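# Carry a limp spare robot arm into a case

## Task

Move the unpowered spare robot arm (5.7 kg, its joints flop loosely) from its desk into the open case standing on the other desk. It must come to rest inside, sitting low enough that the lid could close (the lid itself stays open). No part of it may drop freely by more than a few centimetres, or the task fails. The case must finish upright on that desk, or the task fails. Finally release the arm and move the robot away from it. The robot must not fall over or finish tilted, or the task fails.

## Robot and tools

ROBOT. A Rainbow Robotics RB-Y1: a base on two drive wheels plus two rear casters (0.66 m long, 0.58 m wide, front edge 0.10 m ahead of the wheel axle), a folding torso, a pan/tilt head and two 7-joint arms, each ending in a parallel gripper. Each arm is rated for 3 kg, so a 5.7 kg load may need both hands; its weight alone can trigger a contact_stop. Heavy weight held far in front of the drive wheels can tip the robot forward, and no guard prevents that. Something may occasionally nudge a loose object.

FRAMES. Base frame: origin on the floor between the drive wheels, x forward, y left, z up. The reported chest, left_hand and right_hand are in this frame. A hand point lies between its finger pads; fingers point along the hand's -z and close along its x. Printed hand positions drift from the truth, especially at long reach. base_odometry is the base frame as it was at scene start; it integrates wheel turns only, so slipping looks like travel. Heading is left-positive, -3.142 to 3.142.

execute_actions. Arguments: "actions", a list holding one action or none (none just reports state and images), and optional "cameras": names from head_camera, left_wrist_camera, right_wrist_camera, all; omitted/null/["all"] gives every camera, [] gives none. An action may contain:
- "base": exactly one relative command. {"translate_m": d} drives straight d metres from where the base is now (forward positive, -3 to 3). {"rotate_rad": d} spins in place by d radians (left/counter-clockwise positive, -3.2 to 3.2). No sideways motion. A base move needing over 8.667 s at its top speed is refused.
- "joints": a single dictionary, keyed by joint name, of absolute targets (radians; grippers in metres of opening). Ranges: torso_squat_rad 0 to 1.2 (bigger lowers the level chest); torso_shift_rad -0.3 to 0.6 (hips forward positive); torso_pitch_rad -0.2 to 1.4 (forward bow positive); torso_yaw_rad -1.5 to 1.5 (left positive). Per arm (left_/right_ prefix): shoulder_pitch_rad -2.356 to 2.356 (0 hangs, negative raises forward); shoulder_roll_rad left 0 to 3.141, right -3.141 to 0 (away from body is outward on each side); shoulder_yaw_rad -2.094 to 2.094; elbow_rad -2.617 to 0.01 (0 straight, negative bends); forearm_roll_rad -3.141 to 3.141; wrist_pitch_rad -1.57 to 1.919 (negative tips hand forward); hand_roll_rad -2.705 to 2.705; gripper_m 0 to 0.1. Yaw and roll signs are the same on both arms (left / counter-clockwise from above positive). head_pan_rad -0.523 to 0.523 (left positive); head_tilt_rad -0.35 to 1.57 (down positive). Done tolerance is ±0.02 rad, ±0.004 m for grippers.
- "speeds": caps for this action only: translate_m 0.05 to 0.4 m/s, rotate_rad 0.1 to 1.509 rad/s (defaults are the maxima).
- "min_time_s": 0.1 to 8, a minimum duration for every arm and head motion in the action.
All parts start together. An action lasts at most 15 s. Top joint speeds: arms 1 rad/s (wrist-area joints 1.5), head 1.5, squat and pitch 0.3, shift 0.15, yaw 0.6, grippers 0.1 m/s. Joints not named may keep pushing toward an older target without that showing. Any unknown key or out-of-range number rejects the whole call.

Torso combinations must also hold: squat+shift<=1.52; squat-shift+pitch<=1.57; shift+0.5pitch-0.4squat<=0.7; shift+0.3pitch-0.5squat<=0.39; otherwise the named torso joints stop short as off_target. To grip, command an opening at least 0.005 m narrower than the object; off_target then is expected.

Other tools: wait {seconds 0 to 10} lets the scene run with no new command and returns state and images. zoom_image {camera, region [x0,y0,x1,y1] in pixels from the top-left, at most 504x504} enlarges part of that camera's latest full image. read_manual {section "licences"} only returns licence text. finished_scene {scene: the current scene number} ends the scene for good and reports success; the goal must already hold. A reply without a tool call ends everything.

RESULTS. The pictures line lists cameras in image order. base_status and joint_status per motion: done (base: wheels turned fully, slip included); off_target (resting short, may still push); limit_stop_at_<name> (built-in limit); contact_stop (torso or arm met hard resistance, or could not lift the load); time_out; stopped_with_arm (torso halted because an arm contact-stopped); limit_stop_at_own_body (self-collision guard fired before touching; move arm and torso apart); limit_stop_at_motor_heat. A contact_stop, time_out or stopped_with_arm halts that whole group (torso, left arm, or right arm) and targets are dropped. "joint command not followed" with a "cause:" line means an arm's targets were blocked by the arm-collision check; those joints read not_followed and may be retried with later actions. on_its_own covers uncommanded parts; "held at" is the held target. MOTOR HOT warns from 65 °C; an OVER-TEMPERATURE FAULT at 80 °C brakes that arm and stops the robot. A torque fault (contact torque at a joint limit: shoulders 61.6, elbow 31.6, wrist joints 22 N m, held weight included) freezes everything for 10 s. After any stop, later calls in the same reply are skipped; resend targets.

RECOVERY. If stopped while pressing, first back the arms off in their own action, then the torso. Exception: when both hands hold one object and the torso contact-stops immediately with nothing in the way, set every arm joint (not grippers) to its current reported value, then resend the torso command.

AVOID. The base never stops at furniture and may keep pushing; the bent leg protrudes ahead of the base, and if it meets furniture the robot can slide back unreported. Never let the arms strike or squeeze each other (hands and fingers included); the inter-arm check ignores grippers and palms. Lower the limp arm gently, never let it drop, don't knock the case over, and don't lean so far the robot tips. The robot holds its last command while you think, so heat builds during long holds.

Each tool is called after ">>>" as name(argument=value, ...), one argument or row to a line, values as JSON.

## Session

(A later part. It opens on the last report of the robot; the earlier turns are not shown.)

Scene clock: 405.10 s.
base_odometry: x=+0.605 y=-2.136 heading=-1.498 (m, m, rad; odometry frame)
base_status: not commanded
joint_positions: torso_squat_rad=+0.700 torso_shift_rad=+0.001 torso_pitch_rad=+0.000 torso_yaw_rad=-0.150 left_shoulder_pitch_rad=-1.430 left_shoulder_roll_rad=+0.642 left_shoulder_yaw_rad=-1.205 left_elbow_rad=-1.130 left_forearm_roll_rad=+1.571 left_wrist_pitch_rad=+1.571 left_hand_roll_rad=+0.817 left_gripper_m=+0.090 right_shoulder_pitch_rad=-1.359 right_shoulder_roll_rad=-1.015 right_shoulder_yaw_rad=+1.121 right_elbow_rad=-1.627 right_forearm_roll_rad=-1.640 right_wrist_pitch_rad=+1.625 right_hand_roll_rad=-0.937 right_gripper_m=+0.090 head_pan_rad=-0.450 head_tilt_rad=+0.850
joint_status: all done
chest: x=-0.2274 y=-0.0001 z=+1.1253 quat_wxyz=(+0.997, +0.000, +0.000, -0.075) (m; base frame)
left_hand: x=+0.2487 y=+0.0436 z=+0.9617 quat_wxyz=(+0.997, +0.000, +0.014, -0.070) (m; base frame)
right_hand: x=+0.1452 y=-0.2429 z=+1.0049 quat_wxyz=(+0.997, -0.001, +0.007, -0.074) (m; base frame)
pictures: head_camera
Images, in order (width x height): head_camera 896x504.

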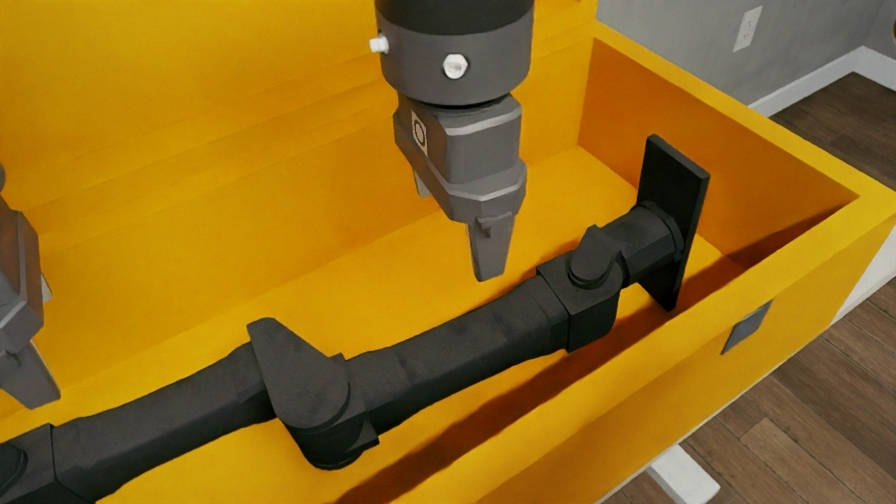

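>>> execute_actions(
  actions=[
    {"base":{"translate_m":-0.15},"joints":{"torso_squat_rad":0.6,"torso_yaw_rad":0.3,"head_pan_rad":-0.52,"head_tilt_rad":0.7,"left_shoulder_pitch_rad":0,"left_shoulder_roll_rad":1.5,"left_shoulder_yaw_rad":0,"left_elbow_rad":-0.3,"left_wrist_pitch_rad":0.3,"right_shoulder_pitch_rad":-0.579,"right_shoulder_roll_rad":-1.51,"right_shoulder_yaw_rad":0.54,"right_elbow_rad":-0.977,"right_forearm_roll_rad":-1.571,"right_wrist_pitch_rad":1.571,"right_hand_roll_rad":-1.497,"right_gripper_m":0.07},"min_time_s":2},
  ],
  cameras=["head_camera","right_wrist_camera"],
)

Scene clock: 437.77 s.
TORQUE FAULT: left_elbow_rad reached its load limit. The robot stopped for 10 seconds, dropped its targets and accepts commands again. The stop added 9.2 s to the call and to motion_time.
base_odometry: x=+0.596 y=-2.009 heading=-1.497 (m, m, rad; odometry frame)
base_status: translate_m torque_fault (by the wheels' count: -0.127 of -0.150)
joint_positions: torso_squat_rad=+0.625 torso_shift_rad=+0.000 torso_pitch_rad=-0.002 torso_yaw_rad=+0.194 left_shoulder_pitch_rad=-0.889 left_shoulder_roll_rad=+0.975 left_shoulder_yaw_rad=-0.740 left_elbow_rad=-0.830 left_forearm_roll_rad=+1.578 left_wrist_pitch_rad=+1.071 left_hand_roll_rad=+0.817 left_gripper_m=+0.090 right_shoulder_pitch_rad=-1.054 right_shoulder_roll_rad=-1.215 right_shoulder_yaw_rad=+0.887 right_elbow_rad=-1.367 right_forearm_roll_rad=-1.611 right_wrist_pitch_rad=+1.603 right_hand_roll_rad=-1.169 right_gripper_m=+0.070 head_pan_rad=-0.475 head_tilt_rad=+0.796
joint_status: torso_squat_rad contact_stop (moved -0.075 of -0.100); torso_yaw_rad contact_stop (moved +0.344 of +0.450); left_shoulder_pitch_rad torque_fault (moved +0.541 of +1.430); left_shoulder_roll_rad torque_fault (moved +0.333 of +0.858); left_shoulder_yaw_rad torque_fault (moved +0.465 of +1.205); left_elbow_rad torque_fault (moved +0.300 of +0.830); left_wrist_pitch_rad torque_fault (moved -0.500 of -1.271); right_shoulder_pitch_rad torque_fault (moved +0.305 of +0.780); right_shoulder_roll_rad torque_fault (moved -0.201 of -0.495); right_shoulder_yaw_rad torque_fault (moved -0.234 of -0.581); right_elbow_rad torque_fault (moved +0.261 of +0.650); right_forearm_roll_rad torque_fault (moved +0.029 of +0.069); right_wrist_pitch_rad torque_fault (moved -0.022 of -0.054); right_hand_roll_rad torque_fault (moved -0.232 of -0.560); head_pan_rad torque_fault (moved -0.025 of -0.070); head_tilt_rad torque_fault (moved -0.054 of -0.150); the others done
on_its_own: torso_squat_rad is held at +0.625, not at your +0.600, since a contact_stop; torso_yaw_rad is held at +0.194, not at your +0.300, since a contact_stop; left_shoulder_pitch_rad is held at -0.888, not at your +0.000, since a torque_fault; left_shoulder_roll_rad is held at +0.975, not at your +1.500, since a torque_fault; left_shoulder_yaw_rad is held at -0.740, not at your +0.000, since a torque_fault; left_elbow_rad is held at -0.830, not at your -0.300, since a torque_fault; left_wrist_pitch_rad is held at +1.071, not at your +0.300, since a torque_fault; right_shoulder_pitch_rad is held at -1.054, not at your -0.579, since a torque_fault; right_shoulder_roll_rad is held at -1.215, not at your -1.510, since a torque_fault; right_shoulder_yaw_rad is held at +0.887, not at your +0.540, since a torque_fault; right_elbow_rad is held at -1.366, not at your -0.977, since a torque_fault; right_forearm_roll_rad is held at -1.611, not at your -1.571, since a torque_fault; right_wrist_pitch_rad is held at +1.603, not at your +1.571, since a torque_fault; right_hand_roll_rad is held at -1.169, not at your -1.497, since a torque_fault; head_pan_rad is held at -0.475, not at your -0.520, since a torque_fault; head_tilt_rad is held at +0.796, not at your +0.700, since a torque_fault
chest: x=-0.2284 y=-0.0001 z=+1.1576 quat_wxyz=(+0.995, +0.000, -0.001, +0.097) (m; base frame)
left_hand: x=+0.2308 y=+0.4779 z=+0.9262 quat_wxyz=(+0.819, -0.194, -0.146, +0.520) (m; base frame)
right_hand: x=+0.2561 y=-0.2505 z=+1.0139 quat_wxyz=(+0.957, +0.041, +0.026, -0.285) (m; base frame)
pictures: head_camera, right_wrist_camera
Images, in order (width x height): head_camera 896x504, right_wrist_camera 644x364.

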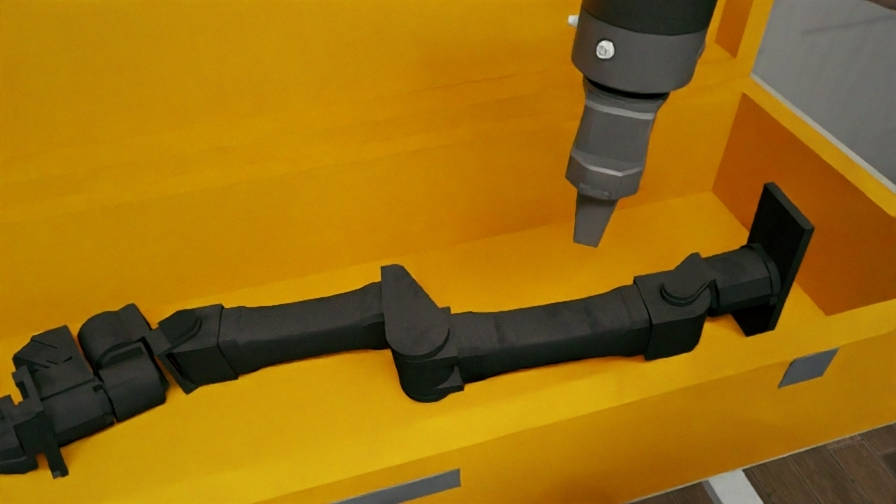

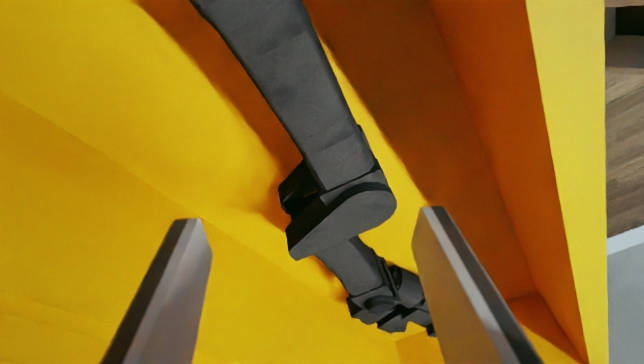

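>>> execute_actions(
  actions=[
    {"joints":{"left_shoulder_pitch_rad":-1.25,"head_pan_rad":0.4},"min_time_s":1.5},
  ],
  cameras=["head_camera"],
)

Scene clock: 441.40 s.
base_odometry: x=+0.596 y=-2.009 heading=-1.497 (m, m, rad; odometry frame)
base_status: not commanded
joint_positions: torso_squat_rad=+0.625 torso_shift_rad=+0.000 torso_pitch_rad=-0.002 torso_yaw_rad=+0.194 left_shoulder_pitch_rad=-1.250 left_shoulder_roll_rad=+0.975 left_shoulder_yaw_rad=-0.740 left_elbow_rad=-0.830 left_forearm_roll_rad=+1.578 left_wrist_pitch_rad=+1.071 left_hand_roll_rad=+0.817 left_gripper_m=+0.090 right_shoulder_pitch_rad=-1.054 right_shoulder_roll_rad=-1.215 right_shoulder_yaw_rad=+0.887 right_elbow_rad=-1.367 right_forearm_roll_rad=-1.611 right_wrist_pitch_rad=+1.603 right_hand_roll_rad=-1.169 right_gripper_m=+0.070 head_pan_rad=+0.400 head_tilt_rad=+0.796
joint_status: all done
on_its_own: torso_squat_rad is held at +0.625, not at your +0.600, since a contact_stop; torso_yaw_rad is held at +0.194, not at your +0.300, since a contact_stop; left_shoulder_roll_rad is held at +0.975, not at your +1.500, since a torque_fault; left_shoulder_yaw_rad is held at -0.740, not at your +0.000, since a torque_fault; left_elbow_rad is held at -0.830, not at your -0.300, since a torque_fault; left_wrist_pitch_rad is held at +1.071, not at your +0.300, since a torque_fault; right_shoulder_pitch_rad is held at -1.054, not at your -0.579, since a torque_fault; right_shoulder_roll_rad is held at -1.215, not at your -1.510, since a torque_fault; right_shoulder_yaw_rad is held at +0.887, not at your +0.540, since a torque_fault; right_elbow_rad is held at -1.366, not at your -0.977, since a torque_fault; right_forearm_roll_rad is held at -1.611, not at your -1.571, since a torque_fault; right_wrist_pitch_rad is held at +1.603, not at your +1.571, since a torque_fault; right_hand_roll_rad is held at -1.169, not at your -1.497, since a torque_fault; head_tilt_rad is held at +0.796, not at your +0.700, since a torque_fault
chest: x=-0.2284 y=-0.0001 z=+1.1576 quat_wxyz=(+0.995, +0.000, -0.001, +0.097) (m; base frame)
left_hand: x=+0.3309 y=+0.4233 z=+1.1275 quat_wxyz=(+0.820, -0.259, -0.284, +0.424) (m; base frame)
right_hand: x=+0.2561 y=-0.2505 z=+1.0139 quat_wxyz=(+0.957, +0.041, +0.026, -0.285) (m; base frame)
pictures: head_camera
Images, in order (width x height): head_camera 896x504.

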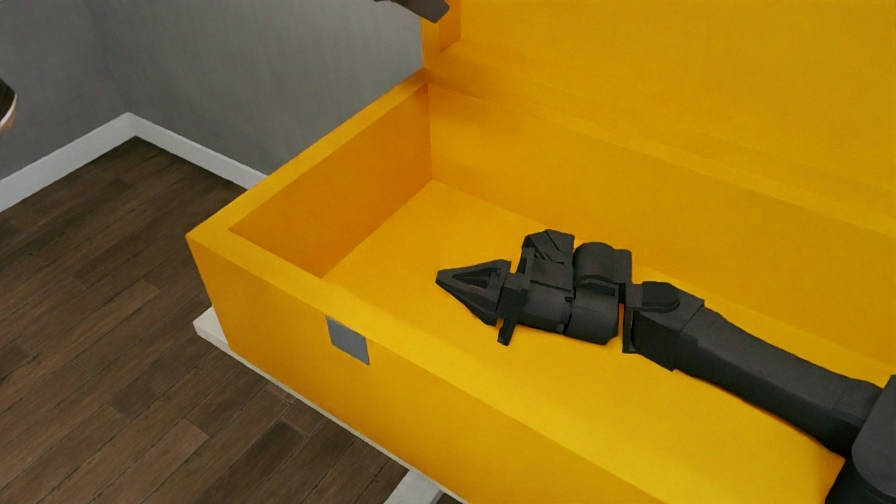

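>>> execute_actions(
  actions=[
    {"base":{"translate_m":-0.023},"joints":{"torso_squat_rad":0.6,"torso_yaw_rad":0.3,"head_pan_rad":-0.52,"head_tilt_rad":0.7,"left_shoulder_roll_rad":1.85,"left_elbow_rad":-0.3,"left_wrist_pitch_rad":0.3,"right_shoulder_pitch_rad":-0.579,"right_shoulder_roll_rad":-1.51,"right_shoulder_yaw_rad":0.54,"right_elbow_rad":-0.977,"right_forearm_roll_rad":-1.571,"right_wrist_pitch_rad":1.571,"right_hand_roll_rad":-1.497},"min_time_s":1.5},
  ],
  cameras=["head_camera","right_wrist_camera"],
)

Scene clock: 446.60 s.
base_odometry: x=+0.594 y=-1.986 heading=-1.496 (m, m, rad; odometry frame)
base_status: done
joint_positions: torso_squat_rad=+0.600 torso_shift_rad=+0.000 torso_pitch_rad=-0.002 torso_yaw_rad=+0.300 left_shoulder_pitch_rad=-1.250 left_shoulder_roll_rad=+1.850 left_shoulder_yaw_rad=-0.740 left_elbow_rad=-0.300 left_forearm_roll_rad=+1.578 left_wrist_pitch_rad=+0.300 left_hand_roll_rad=+0.817 left_gripper_m=+0.090 right_shoulder_pitch_rad=-0.579 right_shoulder_roll_rad=-1.510 right_shoulder_yaw_rad=+0.540 right_elbow_rad=-0.977 right_forearm_roll_rad=-1.571 right_wrist_pitch_rad=+1.571 right_hand_roll_rad=-1.497 right_gripper_m=+0.070 head_pan_rad=-0.520 head_tilt_rad=+0.700
joint_status: all done
on_its_own: left_shoulder_yaw_rad is held at -0.740, not at your +0.000, since a torque_fault
chest: x=-0.2283 y=-0.0001 z=+1.1677 quat_wxyz=(+0.989, +0.000, -0.001, +0.149) (m; base frame)
left_hand: x=-0.2997 y=+0.9266 z=+1.4907 quat_wxyz=(+0.185, +0.088, -0.760, +0.617) (m; base frame)
right_hand: x=+0.2539 y=-0.4842 z=+1.0179 quat_wxyz=(+0.707, +0.000, +0.000, -0.707) (m; base frame)
pictures: head_camera, right_wrist_camera
Images, in order (width x height): head_camera 896x504, right_wrist_camera 644x364.

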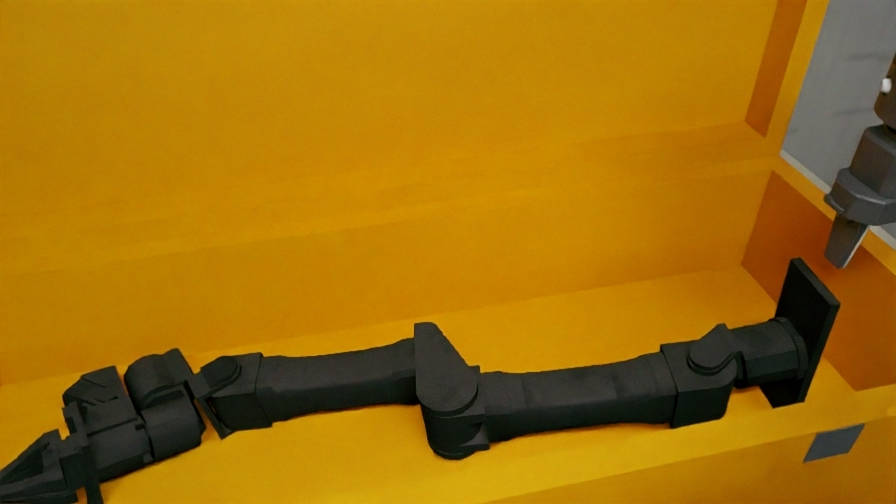

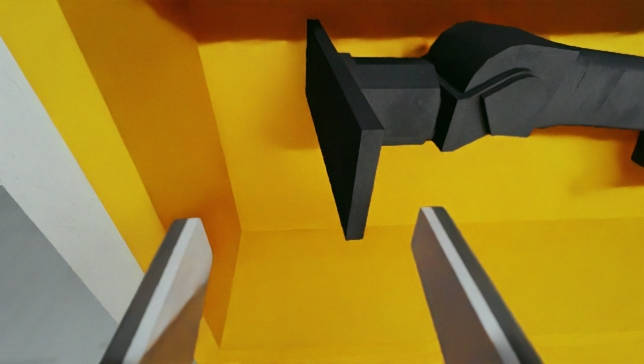

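>>> execute_actions(
  actions=[
    {"joints":{"torso_yaw_rad":0.35,"torso_squat_rad":0.72,"right_hand_roll_rad":-1.547}},
  ],
  cameras=["head_camera","right_wrist_camera"],
)

Scene clock: 450.40 s.
base_odometry: x=+0.594 y=-1.986 heading=-1.496 (m, m, rad; odometry frame)
base_status: not commanded
joint_positions: torso_squat_rad=+0.720 torso_shift_rad=+0.000 torso_pitch_rad=-0.002 torso_yaw_rad=+0.350 left_shoulder_pitch_rad=-1.250 left_shoulder_roll_rad=+1.850 left_shoulder_yaw_rad=-0.740 left_elbow_rad=-0.300 left_forearm_roll_rad=+1.578 left_wrist_pitch_rad=+0.300 left_hand_roll_rad=+0.817 left_gripper_m=+0.090 right_shoulder_pitch_rad=-0.579 right_shoulder_roll_rad=-1.510 right_shoulder_yaw_rad=+0.540 right_elbow_rad=-0.977 right_forearm_roll_rad=-1.571 right_wrist_pitch_rad=+1.571 right_hand_roll_rad=-1.547 right_gripper_m=+0.070 head_pan_rad=-0.520 head_tilt_rad=+0.700
joint_status: all done
on_its_own: left_shoulder_yaw_rad is held at -0.740, not at your +0.000, since a torque_fault
chest: x=-0.2284 y=-0.0001 z=+1.1162 quat_wxyz=(+0.985, +0.000, -0.001, +0.174) (m; base frame)
left_hand: x=-0.3458 y=+0.9220 z=+1.4392 quat_wxyz=(+0.169, +0.107, -0.758, +0.621) (m; base frame)
right_hand: x=+0.2774 y=-0.4595 z=+0.9665 quat_wxyz=(+0.707, +0.000, +0.000, -0.707) (m; base frame)
pictures: head_camera, right_wrist_camera
Images, in order (width x height): head_camera 896x504, right_wrist_camera 644x364.

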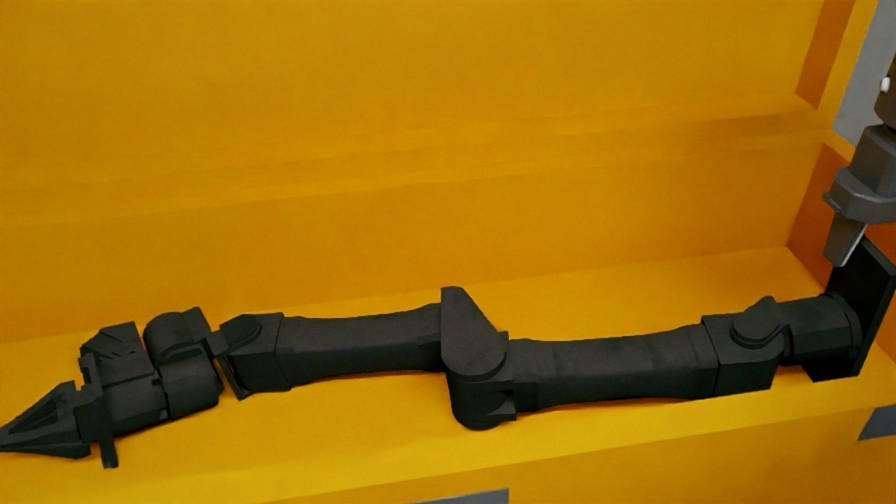

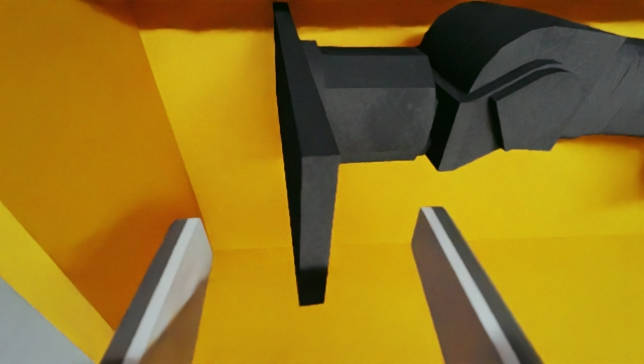

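>>> execute_actions(
  actions=[
    {"base":{"translate_m":-0.01},"joints":{"torso_squat_rad":0.808}},
  ],
  cameras=["right_wrist_camera"],
)

>>> execute_actions(
  actions=[
    {"joints":{"right_gripper_m":0.0}},
  ],
  cameras=["head_camera","right_wrist_camera"],
)

Scene clock: 455.20 s.
base_odometry: x=+0.593 y=-1.976 heading=-1.495 (m, m, rad; odometry frame)
base_status: done
joint_positions: torso_squat_rad=+0.808 torso_shift_rad=+0.000 torso_pitch_rad=-0.002 torso_yaw_rad=+0.350 left_shoulder_pitch_rad=-1.250 left_shoulder_roll_rad=+1.850 left_shoulder_yaw_rad=-0.740 left_elbow_rad=-0.300 left_forearm_roll_rad=+1.578 left_wrist_pitch_rad=+0.300 left_hand_roll_rad=+0.817 left_gripper_m=+0.090 right_shoulder_pitch_rad=-0.579 right_shoulder_roll_rad=-1.510 right_shoulder_yaw_rad=+0.540 right_elbow_rad=-0.977 right_forearm_roll_rad=-1.571 right_wrist_pitch_rad=+1.571 right_hand_roll_rad=-1.547 right_gripper_m=+0.070 head_pan_rad=-0.520 head_tilt_rad=+0.700
joint_status: all done
on_its_own: left_shoulder_yaw_rad is held at -0.740, not at your +0.000, since a torque_fault
chest: x=-0.2284 y=-0.0001 z=+1.0736 quat_wxyz=(+0.985, +0.000, -0.001, +0.174) (m; base frame)
left_hand: x=-0.3458 y=+0.9220 z=+1.3965 quat_wxyz=(+0.169, +0.107, -0.758, +0.621) (m; base frame)
right_hand: x=+0.2774 y=-0.4596 z=+0.9240 quat_wxyz=(+0.707, +0.000, -0.001, -0.707) (m; base frame)
pictures: right_wrist_camera
Images, in order (width x height): right_wrist_camera 644x364.

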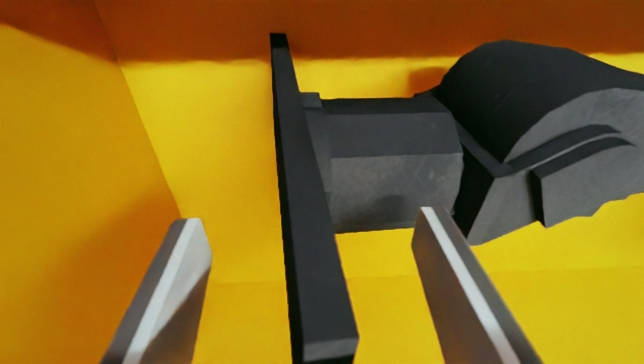

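Scene clock: 456.40 s.
base_odometry: x=+0.593 y=-1.976 heading=-1.495 (m, m, rad; odometry frame)
base_status: not commanded
joint_positions: torso_squat_rad=+0.808 torso_shift_rad=+0.000 torso_pitch_rad=-0.001 torso_yaw_rad=+0.350 left_shoulder_pitch_rad=-1.250 left_shoulder_roll_rad=+1.850 left_shoulder_yaw_rad=-0.740 left_elbow_rad=-0.300 left_forearm_roll_rad=+1.578 left_wrist_pitch_rad=+0.300 left_hand_roll_rad=+0.817 left_gripper_m=+0.090 right_shoulder_pitch_rad=-0.578 right_shoulder_roll_rad=-1.510 right_shoulder_yaw_rad=+0.540 right_elbow_rad=-0.977 right_forearm_roll_rad=-1.570 right_wrist_pitch_rad=+1.571 right_hand_roll_rad=-1.547 right_gripper_m=+0.014 head_pan_rad=-0.520 head_tilt_rad=+0.700
joint_status: right_gripper_m off_target (ended at +0.014, target +0.000)
on_its_own: left_shoulder_yaw_rad is held at -0.740, not at your +0.000, since a torque_fault
chest: x=-0.2284 y=-0.0001 z=+1.0736 quat_wxyz=(+0.985, +0.000, -0.001, +0.174) (m; base frame)
left_hand: x=-0.3456 y=+0.9220 z=+1.3966 quat_wxyz=(+0.169, +0.107, -0.758, +0.621) (m; base frame)
right_hand: x=+0.2772 y=-0.4603 z=+0.9240 quat_wxyz=(+0.707, +0.000, -0.001, -0.708) (m; base frame)
pictures: head_camera, right_wrist_camera
Images, in order (width x height): head_camera 896x504, right_wrist_camera 644x364.

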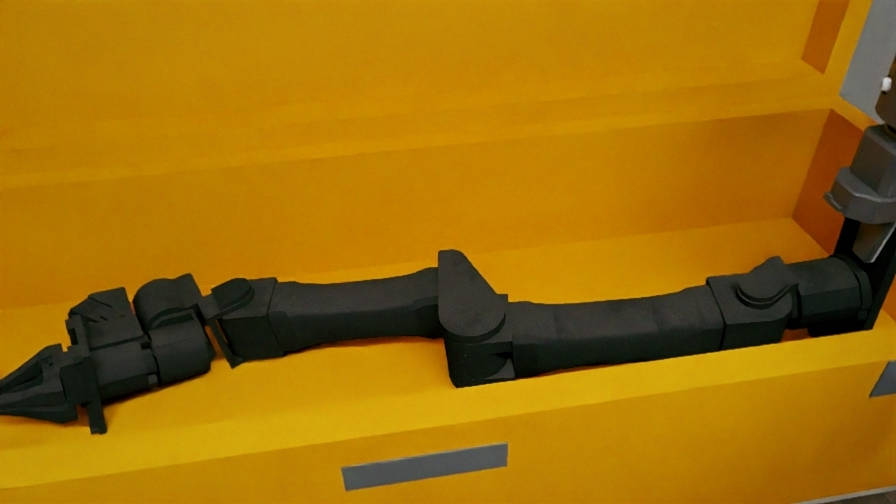

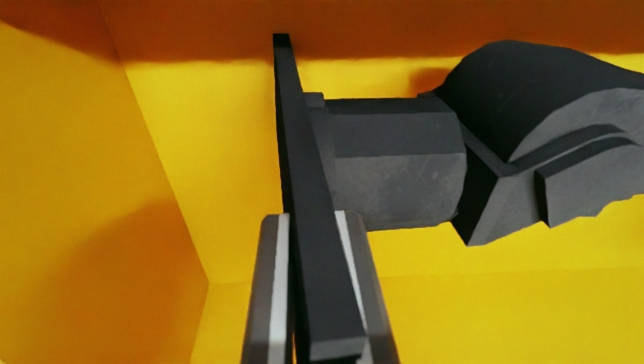

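>>> execute_actions(
  actions=[
    {"base":{"translate_m":0.113},"speeds":{"translate_m":0.05},"joints":{"right_wrist_pitch_rad":1.91,"torso_squat_rad":0.80},"min_time_s":2.6},
  ],
  cameras=["head_camera","right_wrist_camera"],
)

Scene clock: 464.93 s.
base_odometry: x=+0.602 y=-2.089 heading=-1.496 (m, m, rad; odometry frame)
base_status: done
joint_positions: torso_squat_rad=+0.800 torso_shift_rad=+0.000 torso_pitch_rad=-0.001 torso_yaw_rad=+0.350 left_shoulder_pitch_rad=-1.250 left_shoulder_roll_rad=+1.850 left_shoulder_yaw_rad=-0.740 left_elbow_rad=-0.300 left_forearm_roll_rad=+1.578 left_wrist_pitch_rad=+0.300 left_hand_roll_rad=+0.817 left_gripper_m=+0.090 right_shoulder_pitch_rad=-0.577 right_shoulder_roll_rad=-1.508 right_shoulder_yaw_rad=+0.542 right_elbow_rad=-0.977 right_forearm_roll_rad=-1.571 right_wrist_pitch_rad=+1.909 right_hand_roll_rad=-1.547 right_gripper_m=+0.014 head_pan_rad=-0.520 head_tilt_rad=+0.700
joint_status: all done
on_its_own: left_shoulder_yaw_rad is held at -0.740, not at your +0.000, since a torque_fault
chest: x=-0.2280 y=-0.0003 z=+1.0776 quat_wxyz=(+0.985, +0.000, +0.000, +0.174) (m; base frame)
left_hand: x=-0.3451 y=+0.9216 z=+1.4012 quat_wxyz=(+0.169, +0.107, -0.758, +0.621) (m; base frame)
right_hand: x=+0.2005 y=-0.4578 z=+0.9393 quat_wxyz=(+0.697, -0.117, +0.123, -0.697) (m; base frame)
pictures: head_camera, right_wrist_camera
Images, in order (width x height): head_camera 896x504, right_wrist_camera 644x364.

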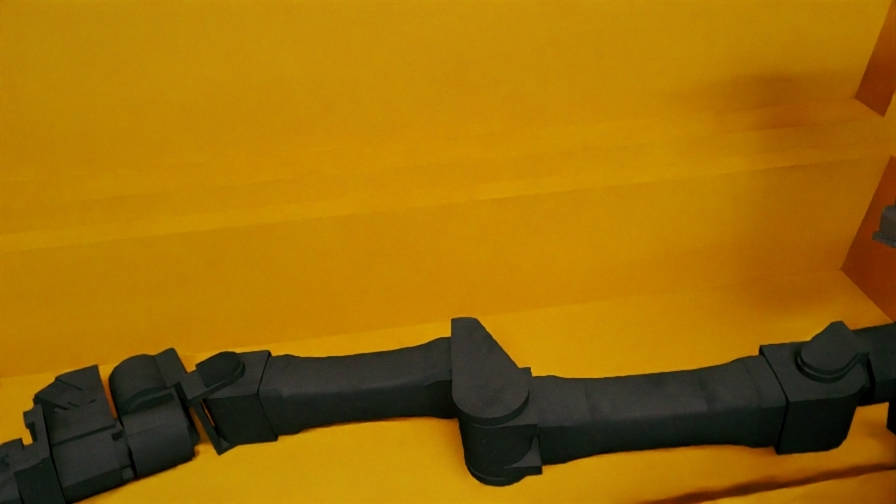

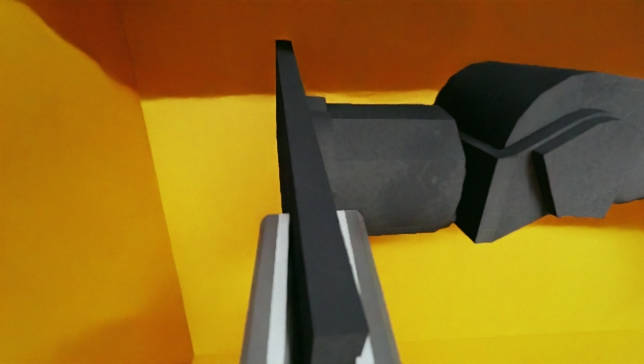

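>>> execute_actions(
  actions=[
    {"joints":{"torso_squat_rad":0.828}},
  ],
  cameras=[],
)

>>> execute_actions(
  actions=[
    {"base":{"translate_m":0.035},"speeds":{"translate_m":0.05}},
  ],
  cameras=["right_wrist_camera"],
)

Scene clock: 473.03 s.
base_odometry: x=+0.602 y=-2.089 heading=-1.496 (m, m, rad; odometry frame)
base_status: not commanded
joint_positions: torso_squat_rad=+0.828 torso_shift_rad=+0.000 torso_pitch_rad=-0.002 torso_yaw_rad=+0.350 left_shoulder_pitch_rad=-1.250 left_shoulder_roll_rad=+1.850 left_shoulder_yaw_rad=-0.740 left_elbow_rad=-0.300 left_forearm_roll_rad=+1.578 left_wrist_pitch_rad=+0.300 left_hand_roll_rad=+0.817 left_gripper_m=+0.090 right_shoulder_pitch_rad=-0.579 right_shoulder_roll_rad=-1.512 right_shoulder_yaw_rad=+0.540 right_elbow_rad=-0.977 right_forearm_roll_rad=-1.570 right_wrist_pitch_rad=+1.910 right_hand_roll_rad=-1.547 right_gripper_m=+0.013 head_pan_rad=-0.520 head_tilt_rad=+0.700
joint_status: all done
on_its_own: left_shoulder_yaw_rad is held at -0.740, not at your +0.000, since a torque_fault
chest: x=-0.2286 y=+0.0001 z=+1.0634 quat_wxyz=(+0.985, -0.001, -0.001, +0.174) (m; base frame)
left_hand: x=-0.3460 y=+0.9223 z=+1.3859 quat_wxyz=(+0.169, +0.106, -0.758, +0.621) (m; base frame)
right_hand: x=+0.2006 y=-0.4587 z=+0.9283 quat_wxyz=(+0.696, -0.116, +0.120, -0.698) (m; base frame)
pictures: none
No camera images: the call's "cameras" was empty. Leave "cameras" out to get every camera's image.

Scene clock: 474.50 s.
base_odometry: x=+0.604 y=-2.124 heading=-1.497 (m, m, rad; odometry frame)
base_status: done
joint_positions: torso_squat_rad=+0.828 torso_shift_rad=+0.000 torso_pitch_rad=-0.002 torso_yaw_rad=+0.350 left_shoulder_pitch_rad=-1.250 left_shoulder_roll_rad=+1.850 left_shoulder_yaw_rad=-0.740 left_elbow_rad=-0.300 left_forearm_roll_rad=+1.578 left_wrist_pitch_rad=+0.300 left_hand_roll_rad=+0.817 left_gripper_m=+0.090 right_shoulder_pitch_rad=-0.578 right_shoulder_roll_rad=-1.512 right_shoulder_yaw_rad=+0.541 right_elbow_rad=-0.976 right_forearm_roll_rad=-1.570 right_wrist_pitch_rad=+1.911 right_hand_roll_rad=-1.547 right_gripper_m=+0.013 head_pan_rad=-0.520 head_tilt_rad=+0.700
joint_status: not commanded
on_its_own: left_shoulder_yaw_rad is held at -0.740, not at your +0.000, since a torque_fault
chest: x=-0.2286 y=+0.0001 z=+1.0634 quat_wxyz=(+0.985, -0.001, -0.001, +0.174) (m; base frame)
left_hand: x=-0.3458 y=+0.9223 z=+1.3860 quat_wxyz=(+0.169, +0.106, -0.758, +0.621) (m; base frame)
right_hand: x=+0.1998 y=-0.4591 z=+0.9279 quat_wxyz=(+0.696, -0.117, +0.121, -0.698) (m; base frame)
pictures: right_wrist_camera
Images, in order (width x height): right_wrist_camera 644x364.

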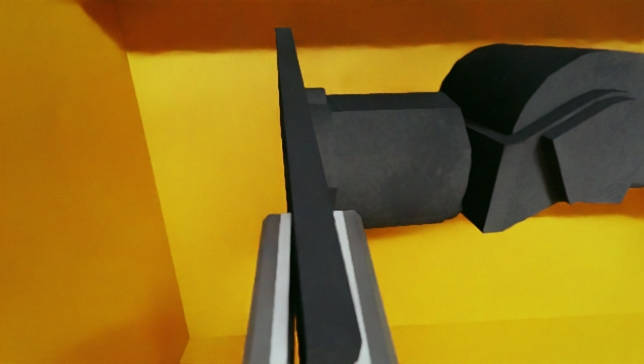

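>>> execute_actions(
  actions=[
    {"base":{"translate_m":-0.035},"speeds":{"translate_m":0.05},"joints":{"torso_pitch_rad":0.25,"torso_squat_rad":0.595,"head_tilt_rad":0.6}},
  ],
  cameras=["head_camera","right_wrist_camera"],
)

Scene clock: 480.47 s.
base_odometry: x=+0.602 y=-2.089 heading=-1.497 (m, m, rad; odometry frame)
base_status: done
joint_positions: torso_squat_rad=+0.595 torso_shift_rad=+0.000 torso_pitch_rad=+0.249 torso_yaw_rad=+0.350 left_shoulder_pitch_rad=-1.250 left_shoulder_roll_rad=+1.850 left_shoulder_yaw_rad=-0.740 left_elbow_rad=-0.300 left_forearm_roll_rad=+1.578 left_wrist_pitch_rad=+0.300 left_hand_roll_rad=+0.817 left_gripper_m=+0.090 right_shoulder_pitch_rad=-0.581 right_shoulder_roll_rad=-1.516 right_shoulder_yaw_rad=+0.538 right_elbow_rad=-0.977 right_forearm_roll_rad=-1.570 right_wrist_pitch_rad=+1.911 right_hand_roll_rad=-1.547 right_gripper_m=+0.012 head_pan_rad=-0.520 head_tilt_rad=+0.600
joint_status: all done
on_its_own: left_shoulder_yaw_rad is held at -0.740, not at your +0.000, since a torque_fault
chest: x=-0.1520 y=+0.0005 z=+1.1601 quat_wxyz=(+0.977, +0.021, +0.122, +0.173) (m; base frame)
left_hand: x=-0.1859 y=+0.9230 z=+1.5009 quat_wxyz=(+0.262, +0.183, -0.730, +0.604) (m; base frame)
right_hand: x=+0.2314 y=-0.4590 z=+0.9250 quat_wxyz=(+0.676, -0.202, +0.204, -0.679) (m; base frame)
pictures: head_camera, right_wrist_camera
Images, in order (width x height): head_camera 896x504, right_wrist_camera 644x364.

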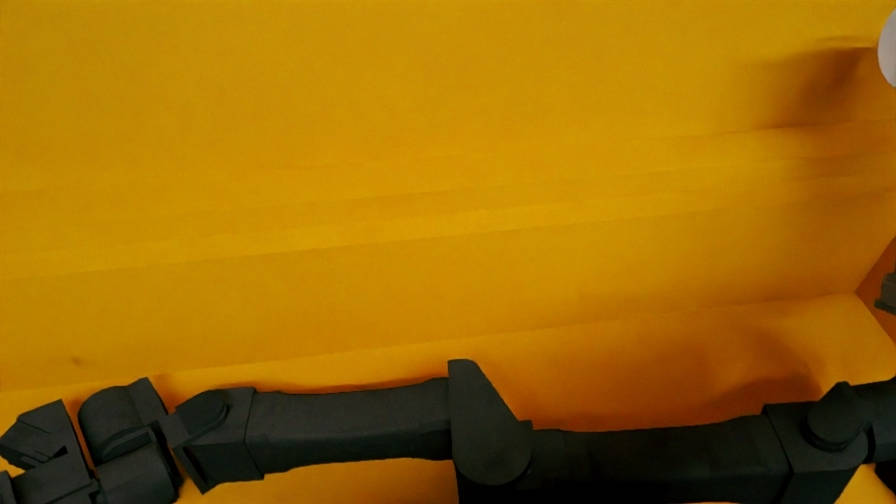

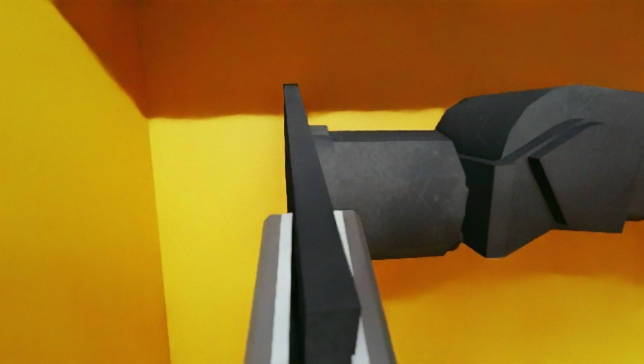

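>>> execute_actions(
  actions=[
    {"base":{"translate_m":0.035},"speeds":{"translate_m":0.05},"joints":{"torso_squat_rad":0.615}},
  ],
  cameras=["right_wrist_camera"],
)

Scene clock: 485.00 s.
base_odometry: x=+0.604 y=-2.124 heading=-1.498 (m, m, rad; odometry frame)
base_status: done
joint_positions: torso_squat_rad=+0.615 torso_shift_rad=+0.000 torso_pitch_rad=+0.250 torso_yaw_rad=+0.350 left_shoulder_pitch_rad=-1.250 left_shoulder_roll_rad=+1.850 left_shoulder_yaw_rad=-0.740 left_elbow_rad=-0.300 left_forearm_roll_rad=+1.578 left_wrist_pitch_rad=+0.300 left_hand_roll_rad=+0.817 left_gripper_m=+0.090 right_shoulder_pitch_rad=-0.578 right_shoulder_roll_rad=-1.513 right_shoulder_yaw_rad=+0.541 right_elbow_rad=-0.976 right_forearm_roll_rad=-1.570 right_wrist_pitch_rad=+1.911 right_hand_roll_rad=-1.547 right_gripper_m=+0.012 head_pan_rad=-0.520 head_tilt_rad=+0.600
joint_status: all done
on_its_own: left_shoulder_yaw_rad is held at -0.740, not at your +0.000, since a torque_fault
chest: x=-0.1515 y=+0.0001 z=+1.1521 quat_wxyz=(+0.977, +0.021, +0.123, +0.173) (m; base frame)
left_hand: x=-0.1849 y=+0.9223 z=+1.4937 quat_wxyz=(+0.263, +0.183, -0.730, +0.603) (m; base frame)
right_hand: x=+0.2298 y=-0.4593 z=+0.9144 quat_wxyz=(+0.675, -0.204, +0.207, -0.678) (m; base frame)
pictures: right_wrist_camera
Images, in order (width x height): right_wrist_camera 644x364.

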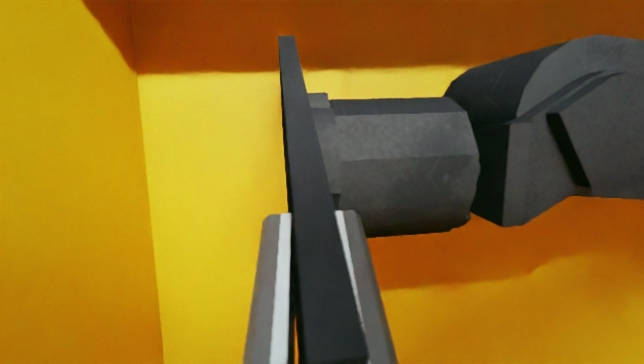

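>>> execute_actions(
  actions=[
    {"joints":{"right_wrist_pitch_rad":1.71,"torso_squat_rad":0.63},"min_time_s":1.5},
  ],
  cameras=["right_wrist_camera"],
)

Scene clock: 489.33 s.
base_odometry: x=+0.604 y=-2.124 heading=-1.497 (m, m, rad; odometry frame)
base_status: not commanded
joint_positions: torso_squat_rad=+0.630 torso_shift_rad=+0.000 torso_pitch_rad=+0.249 torso_yaw_rad=+0.350 left_shoulder_pitch_rad=-1.250 left_shoulder_roll_rad=+1.850 left_shoulder_yaw_rad=-0.740 left_elbow_rad=-0.300 left_forearm_roll_rad=+1.578 left_wrist_pitch_rad=+0.300 left_hand_roll_rad=+0.817 left_gripper_m=+0.090 right_shoulder_pitch_rad=-0.583 right_shoulder_roll_rad=-1.524 right_shoulder_yaw_rad=+0.538 right_elbow_rad=-0.976 right_forearm_roll_rad=-1.569 right_wrist_pitch_rad=+1.824 right_hand_roll_rad=-1.547 right_gripper_m=+0.012 head_pan_rad=-0.520 head_tilt_rad=+0.600
joint_status: right_wrist_pitch_rad contact_stop (moved -0.087 of -0.201); the others done
on_its_own: left_shoulder_yaw_rad is held at -0.740, not at your +0.000, since a torque_fault; right_wrist_pitch_rad is held at +1.823, not at your +1.710, since a contact_stop
chest: x=-0.1516 y=+0.0003 z=+1.1460 quat_wxyz=(+0.977, +0.021, +0.123, +0.173) (m; base frame)
left_hand: x=-0.1853 y=+0.9226 z=+1.4873 quat_wxyz=(+0.263, +0.184, -0.730, +0.603) (m; base frame)
right_hand: x=+0.2500 y=-0.4626 z=+0.9033 quat_wxyz=(+0.683, -0.174, +0.170, -0.689) (m; base frame)
pictures: right_wrist_camera
Images, in order (width x height): right_wrist_camera 644x364.

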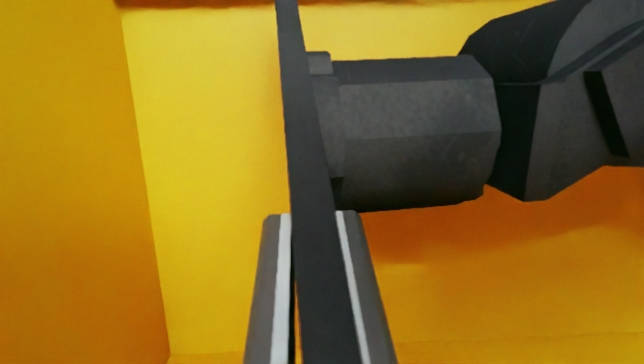

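>>> execute_actions(
  actions=[
    {"joints":{"right_shoulder_roll_rad":-1.535,"right_gripper_m":0.006},"min_time_s":0.8},
  ],
  cameras=["right_wrist_camera"],
)

>>> execute_actions(
  actions=[
    {"joints":{"right_wrist_pitch_rad":1.72},"min_time_s":1.5},
  ],
  cameras=["right_wrist_camera"],
)

Scene clock: 493.20 s.
base_odometry: x=+0.604 y=-2.124 heading=-1.497 (m, m, rad; odometry frame)
base_status: not commanded
joint_positions: torso_squat_rad=+0.630 torso_shift_rad=+0.000 torso_pitch_rad=+0.250 torso_yaw_rad=+0.350 left_shoulder_pitch_rad=-1.250 left_shoulder_roll_rad=+1.850 left_shoulder_yaw_rad=-0.740 left_elbow_rad=-0.300 left_forearm_roll_rad=+1.578 left_wrist_pitch_rad=+0.300 left_hand_roll_rad=+0.817 left_gripper_m=+0.090 right_shoulder_pitch_rad=-0.582 right_shoulder_roll_rad=-1.532 right_shoulder_yaw_rad=+0.538 right_elbow_rad=-0.977 right_forearm_roll_rad=-1.569 right_wrist_pitch_rad=+1.823 right_hand_roll_rad=-1.547 right_gripper_m=+0.012 head_pan_rad=-0.520 head_tilt_rad=+0.600
joint_status: right_gripper_m off_target (ended at +0.012, target +0.006); the others done
on_its_own: left_shoulder_yaw_rad is held at -0.740, not at your +0.000, since a torque_fault; right_wrist_pitch_rad is held at +1.823, not at your +1.710, since a contact_stop
chest: x=-0.1512 y=+0.0000 z=+1.1459 quat_wxyz=(+0.977, +0.021, +0.123, +0.173) (m; base frame)
left_hand: x=-0.1847 y=+0.9221 z=+1.4879 quat_wxyz=(+0.263, +0.184, -0.730, +0.603) (m; base frame)
right_hand: x=+0.2503 y=-0.4654 z=+0.9050 quat_wxyz=(+0.682, -0.175, +0.167, -0.690) (m; base frame)
pictures: right_wrist_camera
Images, in order (width x height): right_wrist_camera 644x364.

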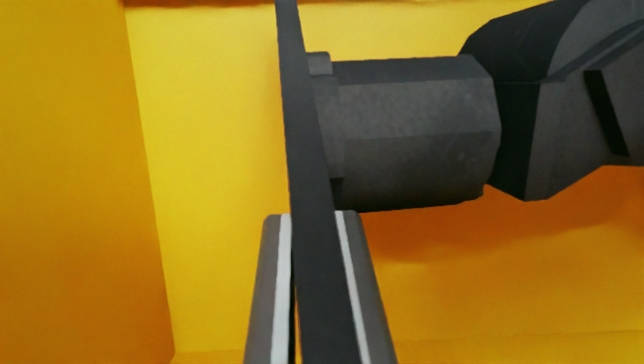

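Scene clock: 495.00 s.
base_odometry: x=+0.604 y=-2.124 heading=-1.497 (m, m, rad; odometry frame)
base_status: not commanded
joint_positions: torso_squat_rad=+0.630 torso_shift_rad=+0.000 torso_pitch_rad=+0.249 torso_yaw_rad=+0.350 left_shoulder_pitch_rad=-1.250 left_shoulder_roll_rad=+1.850 left_shoulder_yaw_rad=-0.740 left_elbow_rad=-0.300 left_forearm_roll_rad=+1.578 left_wrist_pitch_rad=+0.300 left_hand_roll_rad=+0.817 left_gripper_m=+0.090 right_shoulder_pitch_rad=-0.583 right_shoulder_roll_rad=-1.536 right_shoulder_yaw_rad=+0.538 right_elbow_rad=-0.977 right_forearm_roll_rad=-1.569 right_wrist_pitch_rad=+1.722 right_hand_roll_rad=-1.547 right_gripper_m=+0.011 head_pan_rad=-0.520 head_tilt_rad=+0.600
joint_status: all done
on_its_own: left_shoulder_yaw_rad is held at -0.740, not at your +0.000, since a torque_fault
chest: x=-0.1516 y=+0.0003 z=+1.1460 quat_wxyz=(+0.977, +0.021, +0.123, +0.173) (m; base frame)
left_hand: x=-0.1853 y=+0.9227 z=+1.4872 quat_wxyz=(+0.263, +0.184, -0.730, +0.603) (m; base frame)
right_hand: x=+0.2721 y=-0.4675 z=+0.8977 quat_wxyz=(+0.690, -0.140, +0.128, -0.699) (m; base frame)
pictures: right_wrist_camera
Images, in order (width x height): right_wrist_camera 644x364.

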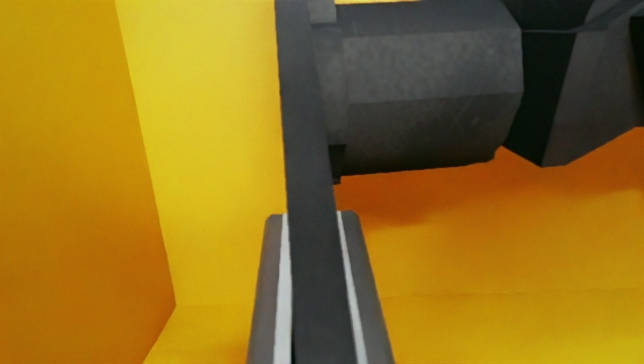

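>>> execute_actions(
  actions=[
    {"joints":{"torso_squat_rad":0.675}},
  ],
  cameras=["right_wrist_camera"],
)

Scene clock: 499.07 s.
base_odometry: x=+0.604 y=-2.124 heading=-1.497 (m, m, rad; odometry frame)
base_status: not commanded
joint_positions: torso_squat_rad=+0.649 torso_shift_rad=-0.001 torso_pitch_rad=+0.246 torso_yaw_rad=+0.350 left_shoulder_pitch_rad=-1.250 left_shoulder_roll_rad=+1.850 left_shoulder_yaw_rad=-0.740 left_elbow_rad=-0.300 left_forearm_roll_rad=+1.578 left_wrist_pitch_rad=+0.300 left_hand_roll_rad=+0.817 left_gripper_m=+0.090 right_shoulder_pitch_rad=-0.587 right_shoulder_roll_rad=-1.542 right_shoulder_yaw_rad=+0.535 right_elbow_rad=-0.977 right_forearm_roll_rad=-1.569 right_wrist_pitch_rad=+1.721 right_hand_roll_rad=-1.547 right_gripper_m=+0.011 head_pan_rad=-0.520 head_tilt_rad=+0.600
joint_status: torso_squat_rad contact_stop (moved +0.019 of +0.045)
on_its_own: torso_squat_rad is held at +0.649, not at your +0.675, since a contact_stop; left_shoulder_yaw_rad is held at -0.740, not at your +0.000, since a torque_fault
chest: x=-0.1533 y=+0.0009 z=+1.1382 quat_wxyz=(+0.977, +0.020, +0.121, +0.173) (m; base frame)
left_hand: x=-0.1890 y=+0.9237 z=+1.4782 quat_wxyz=(+0.261, +0.182, -0.730, +0.604) (m; base frame)
right_hand: x=+0.2741 y=-0.4676 z=+0.8954 quat_wxyz=(+0.690, -0.137, +0.123, -0.700) (m; base frame)
pictures: right_wrist_camera
Images, in order (width x height): right_wrist_camera 644x364.

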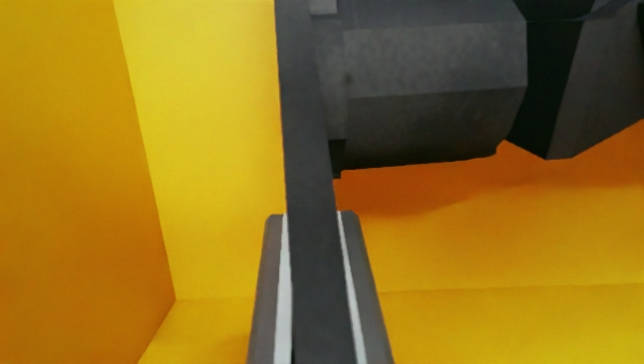

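>>> execute_actions(
  actions=[
    {"joints":{"torso_squat_rad":0.60,"right_gripper_m":0.0}},
  ],
  cameras=[],
)

>>> execute_actions(
  actions=[
    {"base":{"translate_m":-0.055},"speeds":{"translate_m":0.05}},
  ],
  cameras=["right_wrist_camera","head_camera"],
)

Scene clock: 503.10 s.
base_odometry: x=+0.604 y=-2.124 heading=-1.497 (m, m, rad; odometry frame)
base_status: not commanded
joint_positions: torso_squat_rad=+0.600 torso_shift_rad=+0.000 torso_pitch_rad=+0.248 torso_yaw_rad=+0.350 left_shoulder_pitch_rad=-1.250 left_shoulder_roll_rad=+1.850 left_shoulder_yaw_rad=-0.740 left_elbow_rad=-0.300 left_forearm_roll_rad=+1.578 left_wrist_pitch_rad=+0.300 left_hand_roll_rad=+0.817 left_gripper_m=+0.090 right_shoulder_pitch_rad=-0.582 right_shoulder_roll_rad=-1.532 right_shoulder_yaw_rad=+0.539 right_elbow_rad=-0.977 right_forearm_roll_rad=-1.569 right_wrist_pitch_rad=+1.719 right_hand_roll_rad=-1.547 right_gripper_m=+0.012 head_pan_rad=-0.520 head_tilt_rad=+0.600
joint_status: right_gripper_m off_target (ended at +0.012, target +0.000); the others done
on_its_own: left_shoulder_yaw_rad is held at -0.740, not at your +0.000, since a torque_fault
chest: x=-0.1522 y=-0.0003 z=+1.1582 quat_wxyz=(+0.977, +0.022, +0.122, +0.173) (m; base frame)
left_hand: x=-0.1867 y=+0.9216 z=+1.5006 quat_wxyz=(+0.262, +0.183, -0.731, +0.603) (m; base frame)
right_hand: x=+0.2716 y=-0.4666 z=+0.9080 quat_wxyz=(+0.691, -0.139, +0.129, -0.698) (m; base frame)
pictures: none
No camera images: the call's "cameras" was empty. Leave "cameras" out to get every camera's image.

Scene clock: 504.93 s.
base_odometry: x=+0.600 y=-2.069 heading=-1.496 (m, m, rad; odometry frame)
base_status: done
joint_positions: torso_squat_rad=+0.600 torso_shift_rad=+0.000 torso_pitch_rad=+0.248 torso_yaw_rad=+0.350 left_shoulder_pitch_rad=-1.250 left_shoulder_roll_rad=+1.850 left_shoulder_yaw_rad=-0.740 left_elbow_rad=-0.300 left_forearm_roll_rad=+1.578 left_wrist_pitch_rad=+0.300 left_hand_roll_rad=+0.817 left_gripper_m=+0.090 right_shoulder_pitch_rad=-0.581 right_shoulder_roll_rad=-1.532 right_shoulder_yaw_rad=+0.539 right_elbow_rad=-0.976 right_forearm_roll_rad=-1.569 right_wrist_pitch_rad=+1.719 right_hand_roll_rad=-1.547 right_gripper_m=+0.012 head_pan_rad=-0.520 head_tilt_rad=+0.600
joint_status: not commanded
on_its_own: left_shoulder_yaw_rad is held at -0.740, not at your +0.000, since a torque_fault
chest: x=-0.1523 y=-0.0003 z=+1.1582 quat_wxyz=(+0.977, +0.022, +0.122, +0.173) (m; base frame)
left_hand: x=-0.1868 y=+0.9216 z=+1.5007 quat_wxyz=(+0.262, +0.183, -0.731, +0.603) (m; base frame)
right_hand: x=+0.2714 y=-0.4668 z=+0.9079 quat_wxyz=(+0.690, -0.139, +0.129, -0.698) (m; base frame)
pictures: head_camera, right_wrist_camera
Images, in order (width x height): head_camera 896x504, right_wrist_camera 644x364.

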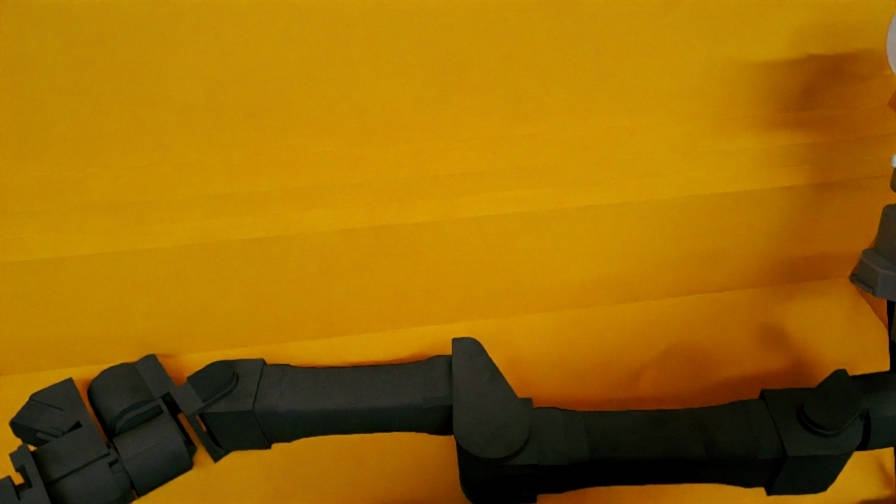

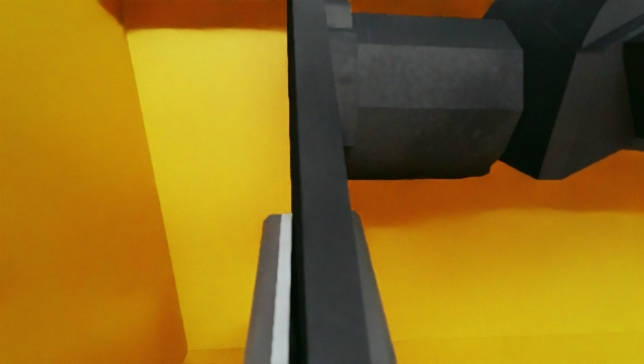

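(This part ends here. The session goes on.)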